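## Task

Move the selector to JOB, then press keys so the machine registers exactly 45, 34, 33, 54, 43, 53, 55, 35, 44 in that order, each once, with no other keys registered. The same rules apply: the registered key is what counts and may not match the one pressed; in the starting TEACH mode presses count for nothing but light the registered key (labels are printed under each key); JOB cannot be undone and keys no longer light there; a result kept only by the robot holding it at the end does not count.

## Robot and tools

Robot: two arms, left_arm and right_arm, each with 7 joints and a parallel gripper. TEACH mode is useful for learning the key mapping: press a key and see which one lights up, then switch to JOB and press the keys that register the wanted sequence.

Frame: state lines report each gripper in one shared scene frame, position in metres plus orientation quaternion (w, x, y, z). Origin is on the table top midway between the arms; +z up, +x out over the table; left_arm sits on the +y side. The names left and right do not indicate image sides. Reported hand positions can be somewhat off, more so when the arm is stretched far.

Gripper geometry: fingers point along the gripper's +z and open/close along its y. The reported position is the point between the pads when closed. Closed fingertips extend about 33 mm past it, fully open about 9 mm. Closing pushes the tips roughly 24 mm further out from the arm, so keep that clearance above surfaces.

Tool execute_actions, argument actions: a list holding zero or one item. Empty list: no new command, returns state with pictures. An action item is {"rows": [...], "steps": n} with n from 4 to 15 (default 15); each control step is 1/30 s. Each row is used for one step; if rows run out, the last one repeats. A wait item is {"steps": n} with n up to 300 and no rows; it returns once n steps have passed since the previous result, counting your thinking time. Optional pictures: true adds camera images. A refused call sends nothing.

Row layout: always 20 numbers, one list for both arms: left_arm's 7 joint targets, then its gripper position, force_limit, speed; then the same 10 for right_arm. Joint numbers are absolute target angles in radians (same convention as the Joint positions line), not offsets. Ranges per arm, in order: waist -2.744 to 2.744, shoulder -1.784 to 1.784, upper arm roll -2.901 to 2.901, elbow -3.042 to -0.152, forearm roll -2.807 to 2.807, wrist pitch 0.544 to 4.517, wrist roll -3.016 to 3.016. A target more than 0.018 rad beyond a range end, and beyond the current angle, is refused. Actual ends may differ from these by up to 0.018 rad; asking past a real end only drives to it, and then a 'joint sent to its limit' note may appear (possibly referring to an earlier action still running). Absence of that note does not prove more travel exists.

Gripper numbers, each in [-1, 1], absolute: position +1 is fully open (140 mm), about -0.8 the pads touch, -1 closes until blocked. force_limit: about 14 N at -1, 60 N at 0, 107 N at +1 (for parts up to 40 mm). speed: about 30 mm/s at -1, 140 at 0, 250 at +1. To leave a gripper unchanged, repeat its previous three values; a 0 is a real command.

Motion limits: each step the command to a joint stays within a fixed lead of its measured angle (0.248 rad for waist, shoulder, upper arm roll, elbow; 0.677 forearm roll; 0.715 wrist pitch; 1.54 wrist roll), and if targets would move the gripper more than 70 mm from where it is, all are scaled back. Big moves therefore take several calls. Arms keep heading for the last row while you think or wait, until they have nearly stopped or a step is HELD. The last 4 steps of each action run after the result is produced.

Result lines: state line per arm (pose); Joint positions and Joint velocities per arm (rad, rad/s); joint torques and external joint torque estimates (noisy, include friction and held weight; 'no reading' means none). object_status: 0 moving, 1 blocked while opening, 2 blocked while closing (a grip), 3 reached target or pads met. position_measured is in counts: 3 open, 230 pads together, not linear. 'joint command not followed' means a clearance check altered or blocked joint targets on some steps; HELD marks steps where your row was partly or wholly not sent. MOTOR HOT warns of overheating; OVER-TEMPERATURE FAULT means the arm is braked to cool.

To squeeze harder while status is 2, raise force_limit and nudge position by at least 0.01 (e.g. -1 to -0.98).

Avoid: arms striking or pressing each other; hard pushes on the panel or keys. A joint torque reaching its limit (waist, shoulder 35; upper arm roll 32; elbow 30; forearm roll, wrist pitch, wrist roll 12 N m) or an outside force of 40 N on an arm stops it for 10 s and drops the rest of the call. Keep key presses light, avoid drops, slips and slams, and move smoothly.

Tool zoom_image: camera is one of cam_high (672x504), cam_low (672x504), cam_left_wrist (616x616), cam_right_wrist (616x616); region is [x0, y0, x1, y1] in that camera's pixels, origin top-left, at most 504 by 504. Useful for reading key labels and seeing which key lit.

Tool finished_scene, argument scene: the current scene number. Replying without a tool call ends everything.

Each tool is called after "Request:" in YAML: its name, and indented under it one key for each argument.

## Session

Request:
execute_actions:
  actions: []

Scene clock: 0.00 s of 4800.00 s.
left_arm: end_effector_position=(+0.6025, +0.2398, +0.4109) position_measured=3 object_status=3 end_effector_quat_wxyz=(-0.003, +0.896, -0.444, -0.009) | right_arm: end_effector_position=(+0.5141, -0.4850, +0.1003) position_measured=3 object_status=3 end_effector_quat_wxyz=(-0.015, +0.434, +0.901, +0.017)
Joint positions: left_arm=[-0.011  0.002 -0.    -1.57   0.011  1.556 -0.802] | right_arm=[-0.126  0.12  -0.001 -2.246  0.055  2.342  2.203]
Joint velocities: left_arm=[ 0.001  0.001  0.001  0.001  0.    -0.     0.001] | right_arm=[ 0.     0.     0.001 -0.001 -0.     0.     0.001]
Joint torques (N m, as the joint torque sensors report them, + toward a larger angle): no reading
External joint torques (N m, as the arm's controller estimates them; a push from outside toward a larger angle lowers the number): no reading

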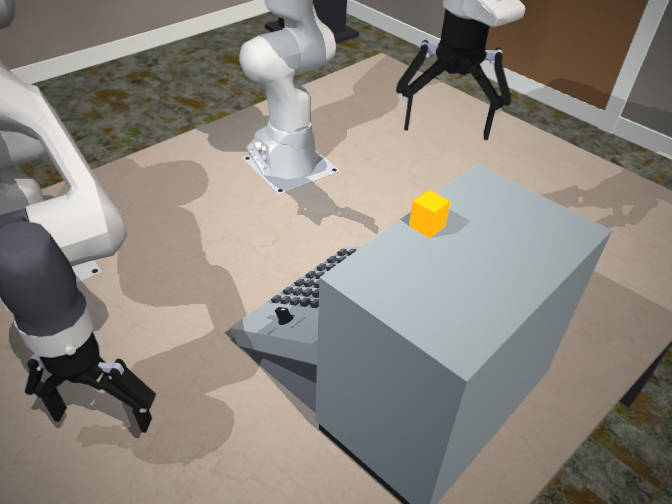

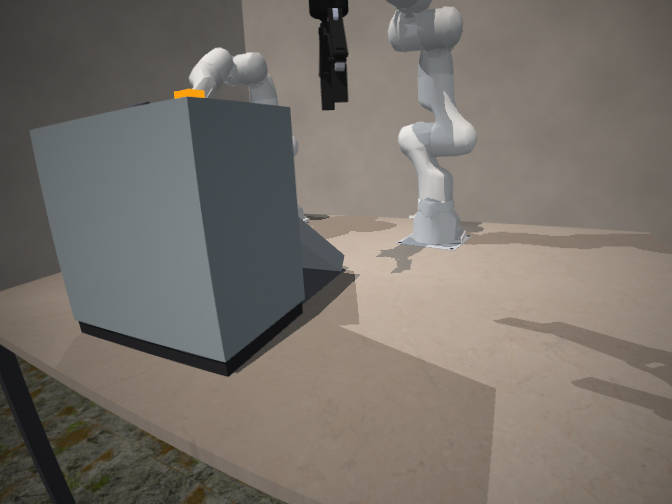

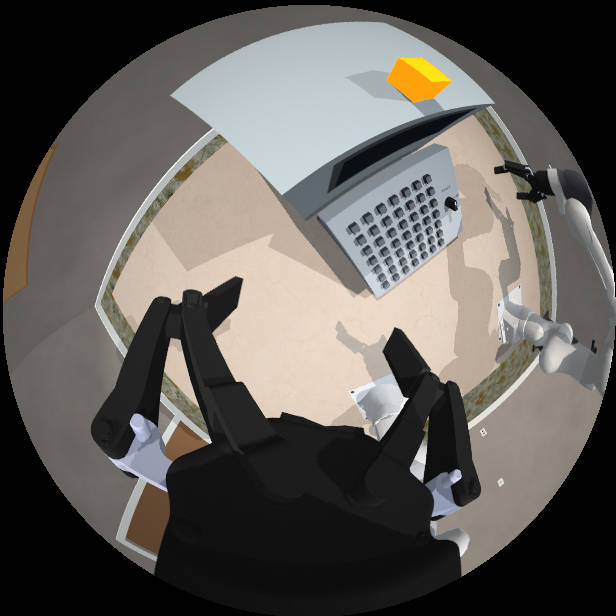

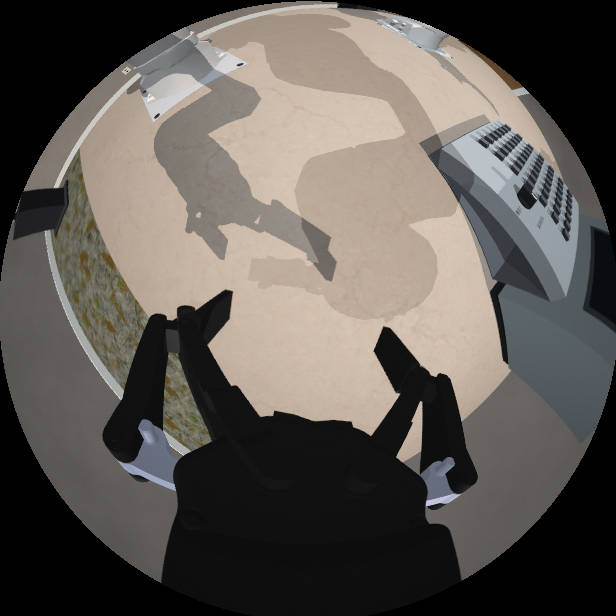

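Request:
execute_actions:
  actions:
    - {"rows":[[1.549,-0.162,0.167,-2.636,-0.826,1.544,-1.079,1,0,0,-0.126,0.1,0,-1.8,0,1.9,0.5,-1,0,1]],"steps":15}

Request:
execute_actions:
  actions:
    - {"steps":25}

Request:
execute_actions:
  actions:
    - {"rows":[[1.549,-0.162,0.167,-2.636,-0.826,1.544,-1.079,1,0,0,0.72,0.40,0,-1.45,0,1.85,-0.875,-1,0,1]],"steps":15}

Request:
execute_actions:
  actions:
    - {"steps":50}
  pictures: true

Scene clock: 0.60 s of 4800.00 s.
left_arm: end_effector_position=(+0.4599, +0.3882, +0.2806) position_measured=3 object_status=3 end_effector_quat_wxyz=(+0.456, +0.875, +0.165, +0.010) | right_arm: end_effector_position=(+0.5961, -0.5113, +0.2858) position_measured=135 object_status=0 end_effector_quat_wxyz=(+0.040, -0.102, +0.994, -0.010)
Joint positions: left_arm=[ 0.709 -0.152  0.173 -2.302 -0.754  1.558 -0.978] | right_arm=[-0.126  0.087 -0.001 -1.809  0.008  1.979  1.137]
Joint velocities: left_arm=[ 1.745  0.01   0.098 -1.732 -0.379 -0.026 -0.239] | right_arm=[-0.001 -0.049  0.     0.24  -0.038 -0.426 -2.09 ]
Joint torques (N m, as the joint torque sensors report them, + toward a larger angle): left_arm=[ -6.89 -27.19  -8.51  28.82  -3.01  -0.87  -0.2 ] | right_arm=[ -0.2  -24.97   1.65  18.65   0.05   1.31  -0.85]
External joint torques (N m, as the arm's controller estimates them; a push from outside toward a larger angle lowers the number): left_arm=[ 2.32  1.31 -0.06 -0.7  -1.01 -0.37 -0.31] | right_arm=[-0.22 -1.44  1.56  1.9  -0.62 -0.3  -0.88]
Steps of this call (steps 1 to 7: nothing new was sent; steps 8 to 18: the first 11 steps of this action). Readings (joint positions | what the end effector reports):
8: left_arm=[0.012 -0.033 0.011 -1.633 -0.109 1.569 -0.826] | right_arm=[-0.126 0.128 -0.001 -2.207 0.046 2.280 2.088] | left_arm position_measured=3 object_status=3 | right_arm position_measured=3 object_status=0
9: left_arm=[0.070 -0.077 0.041 -1.711 -0.272 1.563 -0.851] | right_arm=[-0.126 0.132 -0.001 -2.153 0.038 2.227 1.970] | left_arm position_measured=3 object_status=3 | right_arm position_measured=14 object_status=0
11: left_arm=[0.223 -0.134 0.108 -1.858 -0.508 1.559 -0.895] | right_arm=[-0.126 0.124 -0.001 -2.050 0.028 2.153 1.775] | left_arm position_measured=3 object_status=3 | right_arm position_measured=41 object_status=0
15: left_arm=[0.520 -0.151 0.169 -2.122 -0.697 1.559 -0.951] | right_arm=[-0.126 0.104 -0.001 -1.862 0.014 2.034 1.383] | left_arm position_measured=3 object_status=3 | right_arm position_measured=95 object_status=0
18: the state above

Scene clock: 1.43 s of 4800.00 s.
left_arm: end_effector_position=(+0.2961, +0.5325, +0.2154) position_measured=3 object_status=3 end_effector_quat_wxyz=(+0.544, +0.617, +0.557, +0.112) | right_arm: end_effector_position=(+0.5748, -0.5076, +0.2747) position_measured=233 object_status=3 end_effector_quat_wxyz=(+0.002, -0.388, +0.922, +0.001)
Joint positions: left_arm=[ 1.547 -0.16   0.169 -2.633 -0.823  1.548 -1.067] | right_arm=[-0.126  0.1   -0.001 -1.8    0.003  1.903  0.546]
Joint velocities: left_arm=[ 0.002 -0.    -0.002 -0.002 -0.002 -0.002 -0.021] | right_arm=[-0.001  0.002  0.     0.     0.001 -0.003 -0.135]
Joint torques (N m, as the joint torque sensors report them, + toward a larger angle): left_arm=[  1.83 -19.46  -2.26  16.64  -1.54  -1.37  -0.3 ] | right_arm=[ -0.07 -36.65   1.8   25.37   0.04   2.26  -0.24]
External joint torques (N m, as the arm's controller estimates them; a push from outside toward a larger angle lowers the number): left_arm=[ 1.88 -0.01 -1.78 -0.72 -0.75 -0.44 -0.33] | right_arm=[-0.01 -1.17  1.78  1.   -0.71 -0.21 -0.24]
Kept back: nothing.
Steps of this call (steps 1 to 4: the last 4 steps of your previous action; steps 5 to 25: the robot went on to your last target). Readings (joint positions | what the end effector reports):
1: left_arm=[0.772 -0.152 0.173 -2.362 -0.766 1.558 -0.986] | right_arm=[-0.126 0.087 -0.001 -1.804 0.007 1.966 1.072] | left_arm position_measured=3 object_status=3 | right_arm position_measured=149 object_status=0
2: left_arm=[0.835 -0.153 0.173 -2.423 -0.777 1.557 -0.993] | right_arm=[-0.126 0.088 -0.001 -1.801 0.006 1.955 1.013] | left_arm position_measured=3 object_status=3 | right_arm position_measured=162 object_status=0
4: left_arm=[0.984 -0.152 0.168 -2.539 -0.795 1.554 -1.008] | right_arm=[-0.126 0.093 -0.001 -1.800 0.005 1.938 0.913] | left_arm position_measured=3 object_status=3 | right_arm position_measured=189 object_status=0
8: left_arm=[1.298 -0.150 0.169 -2.621 -0.812 1.550 -1.032] | right_arm=[-0.126 0.099 -0.001 -1.800 0.004 1.918 0.768] | left_arm position_measured=3 object_status=3 | right_arm position_measured=233 object_status=0
25: the state above

Scene clock: 1.80 s of 4800.00 s.
left_arm: end_effector_position=(+0.2962, +0.5325, +0.2155) position_measured=3 object_status=3 end_effector_quat_wxyz=(+0.545, +0.616, +0.559, +0.111) | right_arm: end_effector_position=(+0.6582, -0.3331, +0.2520) position_measured=233 object_status=3 end_effector_quat_wxyz=(-0.002, +0.718, -0.696, +0.003)
Joint positions: left_arm=[ 1.547 -0.16   0.169 -2.634 -0.823  1.548 -1.072] | right_arm=[ 0.174  0.332 -0.011 -1.54   0.002  1.878  0.032]
Joint velocities: left_arm=[-0.     0.001 -0.001  0.    -0.001 -0.    -0.007] | right_arm=[ 0.877  0.313  0.064  0.334 -0.    -0.034 -1.105]
Joint torques (N m, as the joint torque sensors report them, + toward a larger angle): left_arm=[  1.77 -19.55  -1.93  16.87  -1.64  -1.38  -0.27] | right_arm=[ -1.29 -47.96   0.78  26.02   0.58   1.82  -0.53]
External joint torques (N m, as the arm's controller estimates them; a push from outside toward a larger angle lowers the number): left_arm=[ 1.83 -0.11 -1.44 -0.53 -0.85 -0.45 -0.3 ] | right_arm=[ 1.72 -0.89  1.82  1.97 -0.22 -0.27 -0.55]
Steps of this call (steps 1 to 11: the first 11 steps of this action). Readings (joint positions | what the end effector reports):
1: left_arm=[1.547 -0.160 0.169 -2.634 -0.823 1.548 -1.068] | right_arm=[-0.109 0.119 -0.011 -1.772 0.002 1.897 0.491] | left_arm position_measured=3 object_status=3 | right_arm position_measured=233 object_status=3
2: left_arm=[1.547 -0.160 0.169 -2.634 -0.823 1.548 -1.068] | right_arm=[-0.086 0.147 -0.016 -1.737 0.002 1.895 0.435] | left_arm position_measured=3 object_status=3 | right_arm position_measured=233 object_status=3
4: left_arm=[1.547 -0.160 0.169 -2.634 -0.823 1.548 -1.069] | right_arm=[-0.033 0.205 -0.017 -1.675 0.002 1.891 0.333] | left_arm position_measured=3 object_status=3 | right_arm position_measured=233 object_status=3
8: left_arm=[1.547 -0.160 0.169 -2.634 -0.823 1.548 -1.071] | right_arm=[0.083 0.292 -0.014 -1.583 0.002 1.883 0.151] | left_arm position_measured=3 object_status=3 | right_arm position_measured=233 object_status=3
11: the state above

Scene clock: 3.47 s of 4800.00 s.
left_arm: end_effector_position=(+0.2962, +0.5324, +0.2155) position_measured=3 object_status=3 end_effector_quat_wxyz=(+0.545, +0.615, +0.559, +0.110) | right_arm: end_effector_position=(+0.5488, +0.0212, +0.2469) position_measured=233 object_status=3 end_effector_quat_wxyz=(-0.001, +0.999, -0.044, -0.000)
Joint positions: left_arm=[ 1.547 -0.16   0.169 -2.634 -0.823  1.547 -1.074] | right_arm=[ 0.721  0.399  0.001 -1.452  0.002  1.852 -0.86 ]
Joint velocities: left_arm=[-0.    -0.001 -0.     0.001 -0.    -0.     0.   ] | right_arm=[ 0.001 -0.     0.001  0.001  0.001 -0.    -0.032]
Joint torques (N m, as the joint torque sensors report them, + toward a larger angle): left_arm=[  2.09 -19.38  -1.51  16.27  -1.59  -1.46  -0.27] | right_arm=[ -0.44 -46.04   0.44  26.17   0.33   2.25  -0.24]
External joint torques (N m, as the arm's controller estimates them; a push from outside toward a larger angle lowers the number): left_arm=[ 2.07  0.12 -1.1  -1.14 -0.8  -0.53 -0.3 ] | right_arm=[-0.67 -0.95 -0.13  1.67 -0.49 -0.28 -0.24]
Kept back: nothing.
Steps of this call (steps 1 to 4: the last 4 steps of your previous action; steps 5 to 50: the robot went on to your last target). Readings (joint positions | what the end effector reports):
1: left_arm=[1.547 -0.160 0.169 -2.634 -0.823 1.548 -1.072] | right_arm=[0.204 0.342 -0.010 -1.529 0.002 1.876 -0.005] | left_arm position_measured=3 object_status=3 | right_arm position_measured=233 object_status=3
2: left_arm=[1.547 -0.160 0.169 -2.634 -0.823 1.548 -1.072] | right_arm=[0.235 0.350 -0.010 -1.520 0.002 1.875 -0.041] | left_arm position_measured=3 object_status=3 | right_arm position_measured=233 object_status=3
4: left_arm=[1.547 -0.160 0.169 -2.634 -0.823 1.548 -1.072] | right_arm=[0.296 0.364 -0.008 -1.504 0.002 1.873 -0.107] | left_arm position_measured=3 object_status=3 | right_arm position_measured=233 object_status=3
8: left_arm=[1.547 -0.160 0.169 -2.634 -0.823 1.548 -1.073] | right_arm=[0.420 0.381 -0.006 -1.483 0.002 1.869 -0.225] | left_arm position_measured=3 object_status=3 | right_arm position_measured=233 object_status=3
50: the state above

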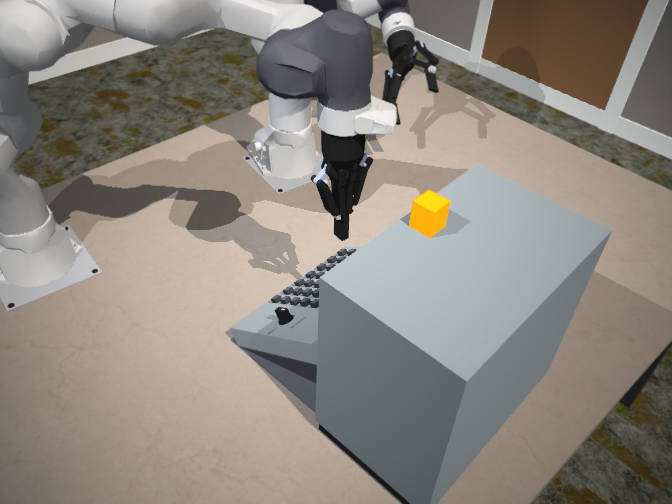

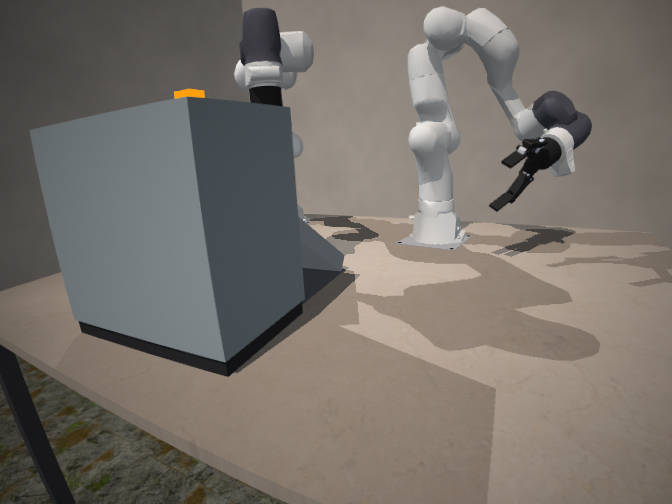

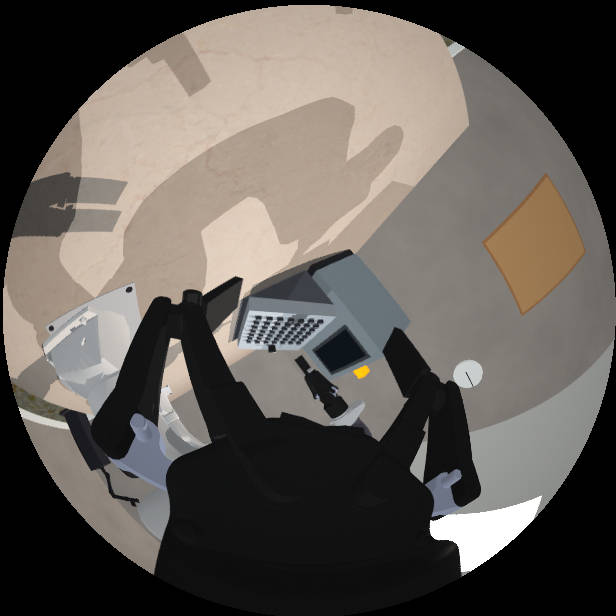

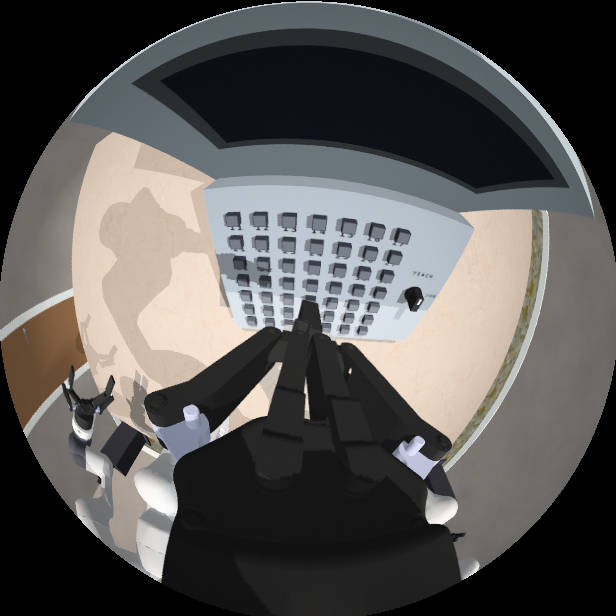

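Request:
execute_actions:
  actions:
    - {"rows":[[1.549,-0.162,0.167,-2.636,-0.826,1.544,-1.079,1,0,0,0.7194,0.43,0,-1.60,0,2.035,-0.876,-1,0,1]],"steps":15}

Request:
execute_actions:
  actions:
    - {"steps":15}
  pictures: true

Request:
zoom_image:
  camera: "cam_right_wrist"
  region: [160,160,480,400]

Scene clock: 4.13 s of 4800.00 s.
left_arm: end_effector_position=(+0.2962, +0.5324, +0.2155) position_measured=3 object_status=3 end_effector_quat_wxyz=(+0.545, +0.615, +0.559, +0.110) | right_arm: end_effector_position=(+0.5392, +0.0142, +0.1636) position_measured=233 object_status=3 end_effector_quat_wxyz=(+0.008, +0.999, -0.040, -0.012)
Joint positions: left_arm=[ 1.547 -0.16   0.169 -2.634 -0.823  1.547 -1.074] | right_arm=[ 0.721  0.438  0.001 -1.602  0.002  2.01  -0.869]
Joint velocities: left_arm=[ 0.001  0.     0.     0.    -0.    -0.    -0.001] | right_arm=[-0.001 -0.07  -0.     0.    -0.001  0.141 -0.005]
Joint torques (N m, as the joint torque sensors report them, + toward a larger angle): left_arm=[  1.89 -19.52  -1.53  16.76  -1.72  -1.44  -0.3 ] | right_arm=[ -0.8  -49.41   0.48  26.06   0.25   2.92  -0.35]
External joint torques (N m, as the arm's controller estimates them; a push from outside toward a larger angle lowers the number): left_arm=[ 1.9  -0.05 -1.09 -0.66 -0.92 -0.51 -0.33] | right_arm=[-0.7  -3.2   0.13  1.4  -0.51  0.48 -0.35]
Steps of this call (steps 1 to 9: the robot went on to your last target; steps 10 to 20: the first 11 steps of this action). Readings (joint positions | what the end effector reports):
10: left_arm=[1.547 -0.160 0.169 -2.634 -0.823 1.547 -1.074] | right_arm=[0.721 0.392 0.001 -1.480 0.002 1.882 -0.866] | left_arm position_measured=3 object_status=3 | right_arm position_measured=233 object_status=3
11: left_arm=[1.547 -0.160 0.169 -2.634 -0.823 1.547 -1.074] | right_arm=[0.721 0.393 0.001 -1.513 0.002 1.911 -0.867] | left_arm position_measured=3 object_status=3 | right_arm position_measured=233 object_status=3
13: left_arm=[1.547 -0.160 0.169 -2.634 -0.823 1.547 -1.074] | right_arm=[0.721 0.413 0.001 -1.561 0.002 1.950 -0.868] | left_arm position_measured=3 object_status=3 | right_arm position_measured=233 object_status=3
17: left_arm=[1.547 -0.160 0.169 -2.634 -0.823 1.547 -1.074] | right_arm=[0.721 0.441 0.001 -1.600 0.002 1.992 -0.869] | left_arm position_measured=3 object_status=3 | right_arm position_measured=233 object_status=3
20: the state above

Scene clock: 4.63 s of 4800.00 s.
left_arm: end_effector_position=(+0.2962, +0.5324, +0.2155) position_measured=3 object_status=3 end_effector_quat_wxyz=(+0.545, +0.615, +0.559, +0.110) | right_arm: end_effector_position=(+0.5462, +0.0192, +0.1708) position_measured=233 object_status=3 end_effector_quat_wxyz=(-0.001, +0.999, -0.040, -0.000)
Joint positions: left_arm=[ 1.547 -0.161  0.169 -2.634 -0.823  1.547 -1.074] | right_arm=[ 0.721  0.43   0.001 -1.601  0.002  2.032 -0.87 ]
Joint velocities: left_arm=[ 0.    -0.    -0.001 -0.    -0.001 -0.     0.   ] | right_arm=[-0.     0.001  0.001  0.001 -0.001  0.008 -0.001]
Joint torques (N m, as the joint torque sensors report them, + toward a larger angle): left_arm=[  2.48 -19.4   -1.42  16.68  -1.64  -1.43  -0.25] | right_arm=[ -0.91 -47.42   0.64  25.38   0.26   2.83  -0.29]
External joint torques (N m, as the arm's controller estimates them; a push from outside toward a larger angle lowers the number): left_arm=[ 2.48  0.14 -0.99 -0.77 -0.84 -0.5  -0.28] | right_arm=[-0.98 -1.9   0.16  1.28 -0.5   0.3  -0.29]
Kept back: nothing.
Steps of this call (steps 1 to 4: the last 4 steps of your previous action; steps 5 to 15: the robot went on to your last target). Readings (joint positions | what the end effector reports):
1: left_arm=[1.547 -0.160 0.169 -2.634 -0.823 1.547 -1.074] | right_arm=[0.721 0.435 0.001 -1.602 0.002 2.014 -0.869] | left_arm position_measured=3 object_status=3 | right_arm position_measured=233 object_status=3
2: left_arm=[1.547 -0.160 0.169 -2.634 -0.823 1.547 -1.074] | right_arm=[0.721 0.433 0.001 -1.601 0.002 2.018 -0.869] | left_arm position_measured=3 object_status=3 | right_arm position_measured=233 object_status=3
4: left_arm=[1.547 -0.161 0.169 -2.634 -0.823 1.547 -1.074] | right_arm=[0.721 0.431 0.001 -1.601 0.002 2.023 -0.870] | left_arm position_measured=3 object_status=3 | right_arm position_measured=233 object_status=3
8: left_arm=[1.547 -0.161 0.169 -2.634 -0.823 1.547 -1.074] | right_arm=[0.721 0.430 0.001 -1.601 0.002 2.029 -0.870] | left_arm position_measured=3 object_status=3 | right_arm position_measured=233 object_status=3
15: the state above

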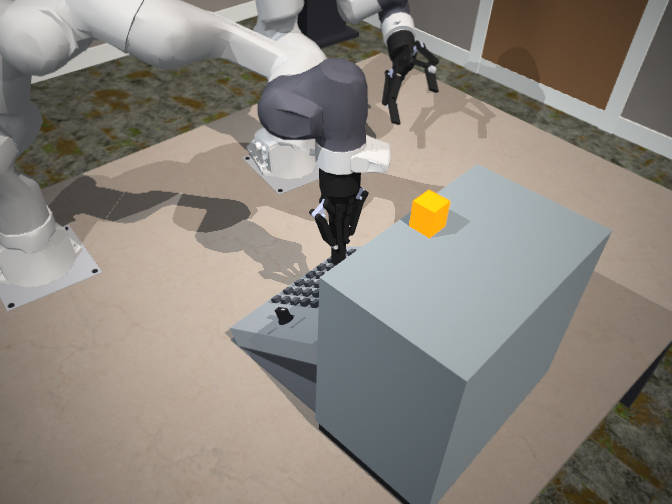

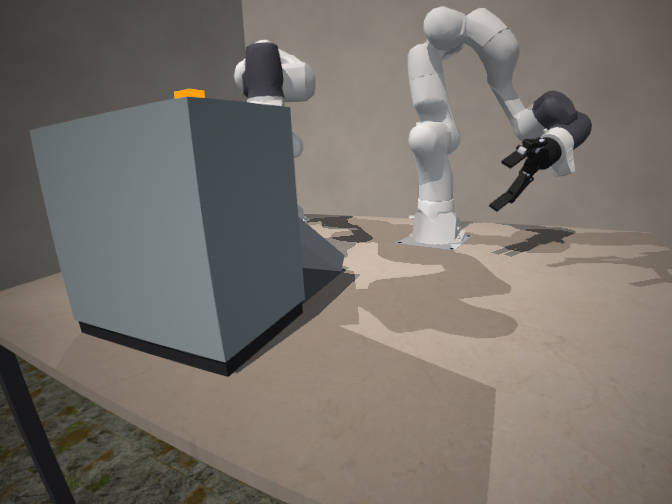

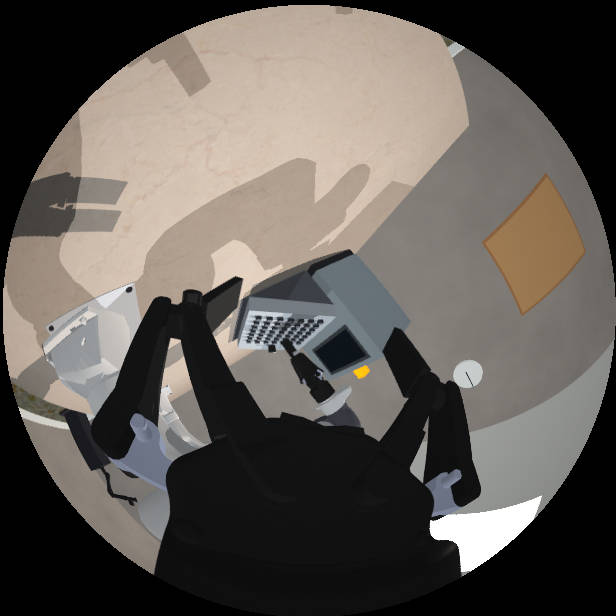

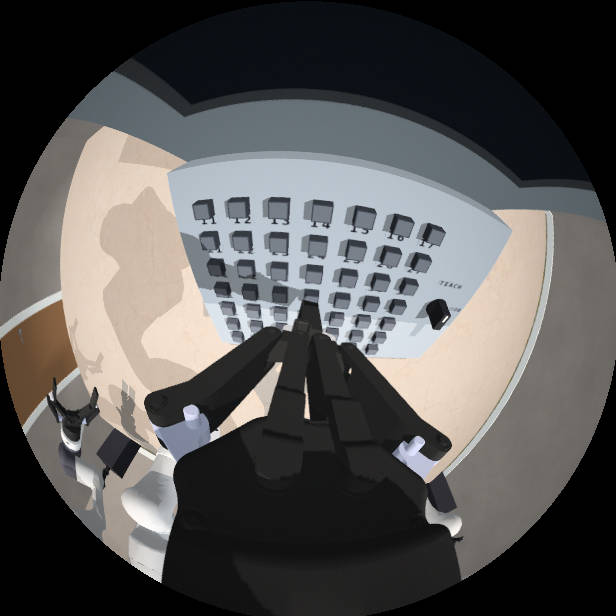

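Region (160, 160, 480, 400) of cam_right_wrist's 616x616 image, scaled by 1.575, with more detail than that image has; it fills the top 378 rows of this view, and the rest is white.

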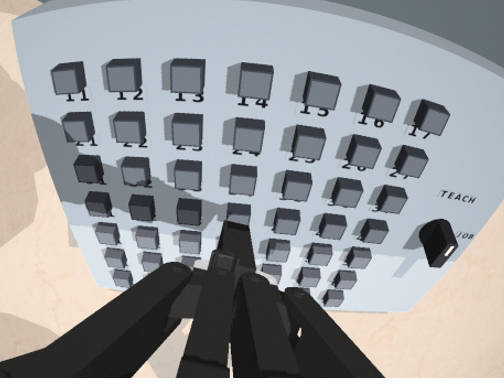

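Request:
execute_actions:
  actions:
    - {"rows":[[1.549,-0.162,0.167,-2.636,-0.826,1.544,-1.079,1,0,0,0.7194,0.437,0,-1.62,0,2.065,-0.876,-1,0,1],[1.549,-0.162,0.167,-2.636,-0.826,1.544,-1.079,1,0,0,0.7194,0.437,0,-1.62,0,2.065,-0.876,-1,0,1],[1.549,-0.162,0.167,-2.636,-0.826,1.544,-1.079,1,0,0,0.7194,0.437,0,-1.62,0,2.075,-0.876,-1,0,1],[1.549,-0.162,0.167,-2.636,-0.826,1.544,-1.079,1,0,0,0.7194,0.444,0,-1.638,0,2.085,-0.876,-1,0,1]],"steps":15}

Request:
execute_actions:
  actions:
    - {"steps":10}
  pictures: true

Request:
zoom_image:
  camera: "cam_right_wrist"
  region: [160,160,480,400]

Scene clock: 5.20 s of 4800.00 s.
left_arm: end_effector_position=(+0.2962, +0.5324, +0.2155) position_measured=3 object_status=3 end_effector_quat_wxyz=(+0.545, +0.615, +0.559, +0.110) | right_arm: end_effector_position=(+0.5429, +0.0168, +0.1481) position_measured=233 object_status=3 end_effector_quat_wxyz=(+0.001, +0.999, -0.040, -0.003)
Joint positions: left_arm=[ 1.547 -0.161  0.169 -2.634 -0.823  1.547 -1.074] | right_arm=[ 0.721  0.445  0.001 -1.636  0.002  2.074 -0.871]
Joint velocities: left_arm=[ 0.001 -0.    -0.     0.001 -0.001 -0.     0.   ] | right_arm=[-0.001 -0.003 -0.001 -0.004  0.001  0.031 -0.001]
Joint torques (N m, as the joint torque sensors report them, + toward a larger angle): left_arm=[  2.22 -19.22  -1.79  16.73  -1.6   -1.38  -0.21] | right_arm=[ -0.89 -48.06   0.46  23.63   0.27   3.4   -0.3 ]
External joint torques (N m, as the arm's controller estimates them; a push from outside toward a larger angle lowers the number): left_arm=[ 2.15  0.28 -1.42 -0.68 -0.81 -0.46 -0.24] | right_arm=[-0.83 -1.9   0.07 -0.47 -0.47  0.86 -0.3 ]
Steps of this call (steps 1 to 6: the robot went on to your last target; steps 7 to 17: the first 11 steps of this action). Readings (joint positions | what the end effector reports):
7: left_arm=[1.547 -0.161 0.169 -2.634 -0.823 1.547 -1.074] | right_arm=[0.721 0.430 0.001 -1.604 0.002 2.038 -0.870] | left_arm position_measured=3 object_status=3 | right_arm position_measured=233 object_status=3
8: left_arm=[1.547 -0.161 0.169 -2.634 -0.823 1.547 -1.074] | right_arm=[0.721 0.430 0.001 -1.608 0.002 2.043 -0.870] | left_arm position_measured=3 object_status=3 | right_arm position_measured=233 object_status=3
10: left_arm=[1.547 -0.161 0.169 -2.634 -0.823 1.547 -1.074] | right_arm=[0.721 0.433 0.001 -1.617 0.002 2.055 -0.870] | left_arm position_measured=3 object_status=3 | right_arm position_measured=233 object_status=3
14: left_arm=[1.547 -0.161 0.169 -2.634 -0.823 1.547 -1.074] | right_arm=[0.721 0.443 0.001 -1.634 0.002 2.070 -0.871] | left_arm position_measured=3 object_status=3 | right_arm position_measured=233 object_status=3
17: the state above

Scene clock: 5.53 s of 4800.00 s.
left_arm: end_effector_position=(+0.2962, +0.5324, +0.2155) position_measured=3 object_status=3 end_effector_quat_wxyz=(+0.545, +0.615, +0.559, +0.110) | right_arm: end_effector_position=(+0.5442, +0.0177, +0.1489) position_measured=233 object_status=3 end_effector_quat_wxyz=(-0.001, +0.999, -0.040, -0.001)
Joint positions: left_arm=[ 1.547 -0.161  0.169 -2.634 -0.823  1.547 -1.074] | right_arm=[ 0.721  0.444  0.001 -1.637  0.002  2.079 -0.871]
Joint velocities: left_arm=[ 0.001  0.001 -0.001 -0.001  0.001 -0.     0.002] | right_arm=[ 0.     0.     0.001 -0.001 -0.     0.005  0.   ]
Joint torques (N m, as the joint torque sensors report them, + toward a larger angle): left_arm=[  1.92 -19.58  -1.32  16.63  -1.65  -1.37  -0.33] | right_arm=[ -0.93 -47.56   0.54  23.81   0.26   3.39  -0.3 ]
External joint torques (N m, as the arm's controller estimates them; a push from outside toward a larger angle lowers the number): left_arm=[ 1.95 -0.11 -0.86 -0.74 -0.86 -0.43 -0.36] | right_arm=[-1.06 -2.08  0.01  0.07 -0.47  0.88 -0.3 ]
Kept back: nothing.
Steps of this call (steps 1 to 4: the last 4 steps of your previous action; steps 5 to 10: the robot went on to your last target). Readings (joint positions | what the end effector reports):
1: left_arm=[1.547 -0.161 0.169 -2.634 -0.823 1.547 -1.074] | right_arm=[0.721 0.445 0.001 -1.636 0.002 2.075 -0.871] | left_arm position_measured=3 object_status=3 | right_arm position_measured=233 object_status=3
2: left_arm=[1.547 -0.161 0.169 -2.634 -0.823 1.547 -1.074] | right_arm=[0.721 0.444 0.001 -1.636 0.002 2.076 -0.871] | left_arm position_measured=3 object_status=3 | right_arm position_measured=233 object_status=3
4: left_arm=[1.547 -0.161 0.169 -2.634 -0.823 1.547 -1.074] | right_arm=[0.721 0.444 0.001 -1.637 0.002 2.077 -0.871] | left_arm position_measured=3 object_status=3 | right_arm position_measured=233 object_status=3
8: left_arm=[1.547 -0.161 0.169 -2.634 -0.823 1.547 -1.074] | right_arm=[0.721 0.444 0.001 -1.637 0.002 2.079 -0.871] | left_arm position_measured=3 object_status=3 | right_arm position_measured=233 object_status=3
10: the state above

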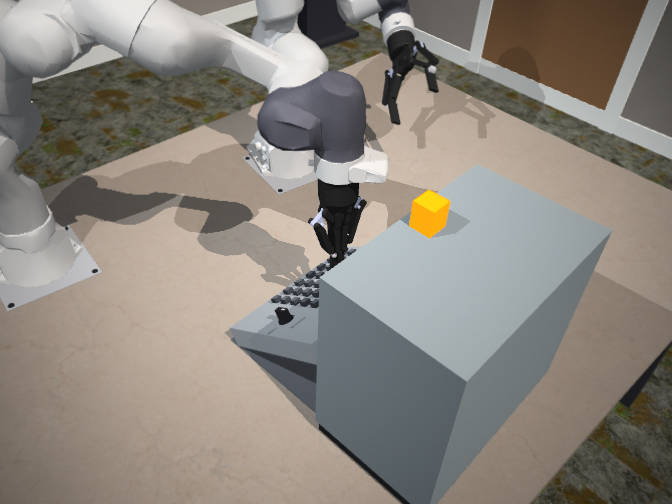

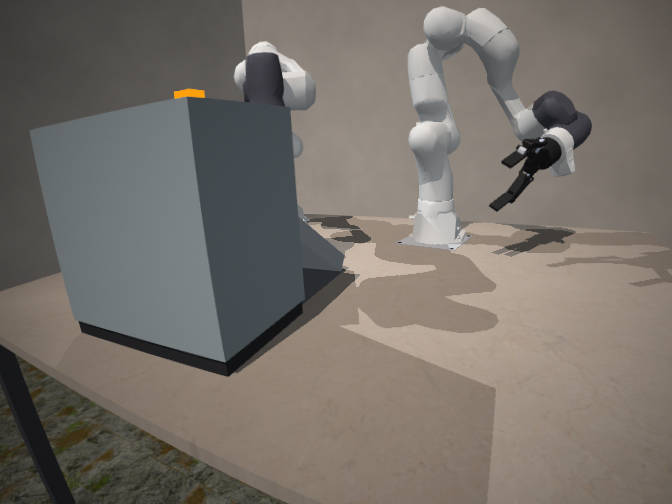

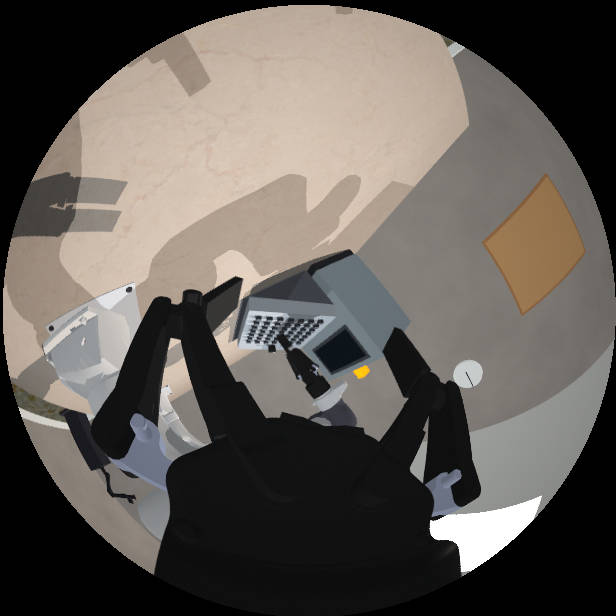

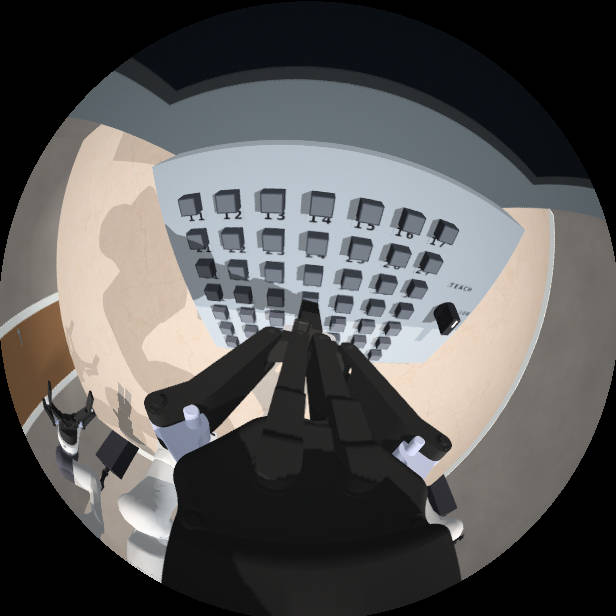

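Region (160, 160, 480, 400) of cam_right_wrist's 616x616 image, scaled by 1.575, with more detail than that image has; it fills the top 378 rows of this view, and the rest is white.

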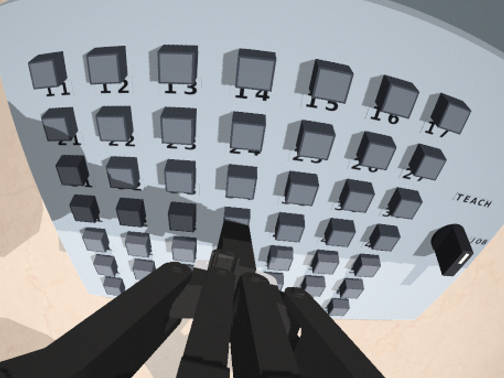

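Request:
execute_actions:
  actions:
    - {"rows":[[1.549,-0.162,0.167,-2.636,-0.826,1.544,-1.079,1,0,0,0.7194,0.448,0,-1.647,0,2.105,-0.876,-1,0,1],[1.549,-0.162,0.167,-2.636,-0.826,1.544,-1.079,1,0,0,0.7194,0.448,0,-1.647,0,2.105,-0.876,-1,0,1],[1.549,-0.162,0.167,-2.636,-0.826,1.544,-1.079,1,0,0,0.7194,0.448,0,-1.647,0,2.11,-0.876,-1,0,1],[1.549,-0.162,0.167,-2.636,-0.826,1.544,-1.079,1,0,0,0.7194,0.452,0,-1.657,0,2.112,-0.876,-1,0,1]],"steps":15}

Request:
execute_actions:
  actions:
    - {"steps":10}
  pictures: true

Request:
zoom_image:
  camera: "cam_right_wrist"
  region: [160,160,480,400]

Scene clock: 6.10 s of 4800.00 s.
left_arm: end_effector_position=(+0.2962, +0.5324, +0.2155) position_measured=3 object_status=3 end_effector_quat_wxyz=(+0.545, +0.615, +0.559, +0.110) | right_arm: end_effector_position=(+0.5448, +0.0182, +0.1475) position_measured=233 object_status=3 end_effector_quat_wxyz=(-0.004, +0.999, -0.040, +0.002)
Joint positions: left_arm=[ 1.547 -0.161  0.169 -2.634 -0.823  1.547 -1.074] | right_arm=[ 0.721  0.439  0.001 -1.65   0.002  2.097 -0.871]
Joint velocities: left_arm=[-0.     0.001  0.     0.     0.    -0.001  0.   ] | right_arm=[-0.    -0.002 -0.001 -0.008 -0.     0.007 -0.001]
Joint torques (N m, as the joint torque sensors report them, + toward a larger angle): left_arm=[  2.2  -19.46  -1.87  16.81  -1.64  -1.41  -0.3 ] | right_arm=[ -1.06 -37.69   0.55  20.44   0.23   4.72  -0.32]
External joint torques (N m, as the arm's controller estimates them; a push from outside toward a larger angle lowers the number): left_arm=[ 2.2  -0.01 -1.45 -0.55 -0.85 -0.47 -0.33] | right_arm=[-1.04  7.63  0.14 -3.29 -0.49  2.17 -0.32]
Steps of this call (steps 1 to 6: the robot went on to your last target; steps 7 to 17: the first 11 steps of this action). Readings (joint positions | what the end effector reports):
7: left_arm=[1.547 -0.161 0.169 -2.634 -0.823 1.547 -1.074] | right_arm=[0.721 0.444 0.001 -1.638 0.002 2.083 -0.871] | left_arm position_measured=3 object_status=3 | right_arm position_measured=233 object_status=3
8: left_arm=[1.547 -0.161 0.169 -2.634 -0.823 1.547 -1.074] | right_arm=[0.721 0.444 0.001 -1.640 0.002 2.087 -0.871] | left_arm position_measured=3 object_status=3 | right_arm position_measured=233 object_status=3
10: left_arm=[1.547 -0.161 0.169 -2.634 -0.823 1.547 -1.074] | right_arm=[0.721 0.443 0.001 -1.644 0.002 2.091 -0.871] | left_arm position_measured=3 object_status=3 | right_arm position_measured=233 object_status=3
14: left_arm=[1.547 -0.161 0.169 -2.634 -0.823 1.547 -1.074] | right_arm=[0.721 0.440 0.001 -1.649 0.002 2.096 -0.871] | left_arm position_measured=3 object_status=3 | right_arm position_measured=233 object_status=3
17: the state above

Scene clock: 6.43 s of 4800.00 s.
left_arm: end_effector_position=(+0.2962, +0.5324, +0.2155) position_measured=3 object_status=3 end_effector_quat_wxyz=(+0.545, +0.615, +0.559, +0.110) | right_arm: end_effector_position=(+0.5448, +0.0182, +0.1474) position_measured=233 object_status=3 end_effector_quat_wxyz=(-0.004, +0.999, -0.040, +0.003)
Joint positions: left_arm=[ 1.547 -0.161  0.169 -2.634 -0.823  1.547 -1.074] | right_arm=[ 0.721  0.439  0.001 -1.65   0.002  2.098 -0.871]
Joint velocities: left_arm=[-0.001 -0.     0.001 -0.002  0.001 -0.001 -0.001] | right_arm=[-0.    -0.001 -0.     0.001 -0.001  0.    -0.   ]
Joint torques (N m, as the joint torque sensors report them, + toward a larger angle): left_arm=[  2.23 -19.53  -1.52  16.49  -1.65  -1.36  -0.22] | right_arm=[ -0.97 -38.35   0.53  20.38   0.24   4.81  -0.31]
External joint torques (N m, as the arm's controller estimates them; a push from outside toward a larger angle lowers the number): left_arm=[ 2.28 -0.11 -1.04 -0.85 -0.86 -0.42 -0.25] | right_arm=[-1.    7.26  0.08 -3.51 -0.49  2.25 -0.31]
Kept back: nothing.
Steps of this call (steps 1 to 4: the last 4 steps of your previous action; steps 5 to 10: the robot went on to your last target). Readings (joint positions | what the end effector reports):
1: left_arm=[1.547 -0.161 0.169 -2.634 -0.823 1.547 -1.074] | right_arm=[0.721 0.439 0.001 -1.650 0.002 2.098 -0.871] | left_arm position_measured=3 object_status=3 | right_arm position_measured=233 object_status=3
2: left_arm=[1.547 -0.161 0.169 -2.634 -0.823 1.547 -1.074] | right_arm=[0.721 0.439 0.001 -1.650 0.002 2.098 -0.871] | left_arm position_measured=3 object_status=3 | right_arm position_measured=233 object_status=3
4: left_arm=[1.547 -0.161 0.169 -2.634 -0.823 1.547 -1.074] | right_arm=[0.721 0.439 0.001 -1.650 0.002 2.098 -0.871] | left_arm position_measured=3 object_status=3 | right_arm position_measured=233 object_status=3
8: left_arm=[1.547 -0.161 0.169 -2.634 -0.823 1.547 -1.074] | right_arm=[0.721 0.439 0.001 -1.650 0.002 2.098 -0.871] | left_arm position_measured=3 object_status=3 | right_arm position_measured=233 object_status=3
10: the state above

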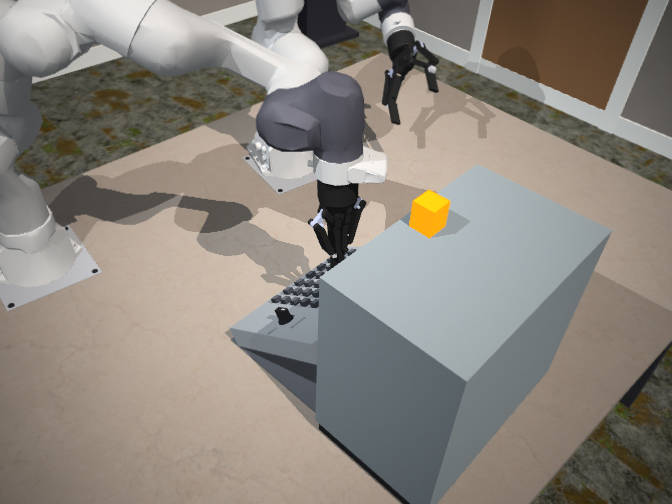

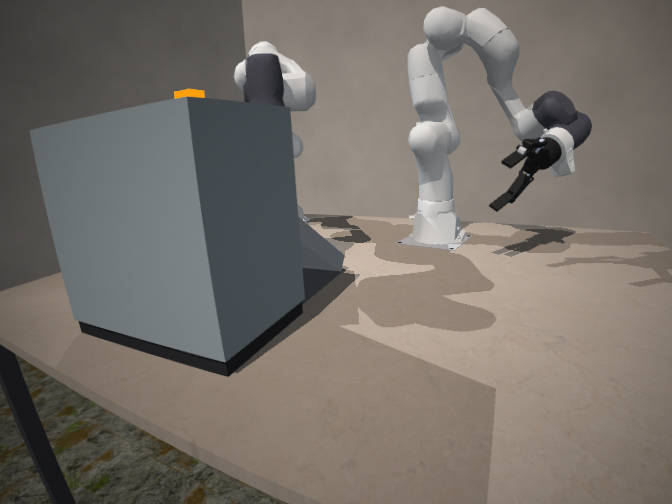

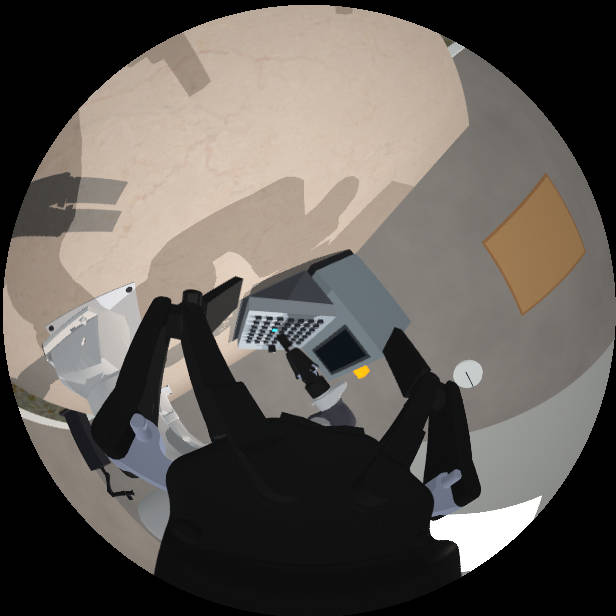

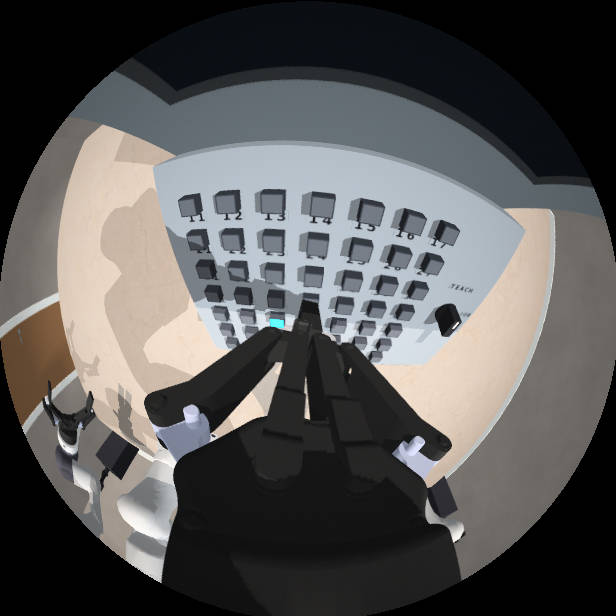

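Region (160, 160, 480, 400) of cam_right_wrist's 616x616 image, scaled by 1.575, with more detail than that image has; it fills the top 378 rows of this view, and the rest is white.

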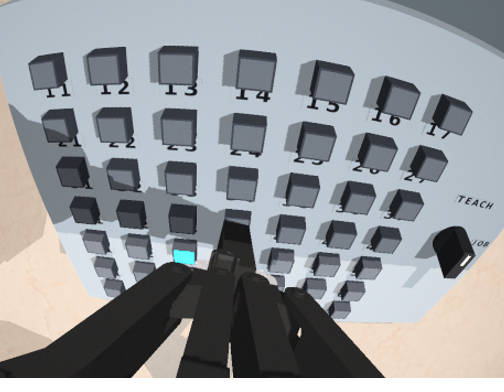

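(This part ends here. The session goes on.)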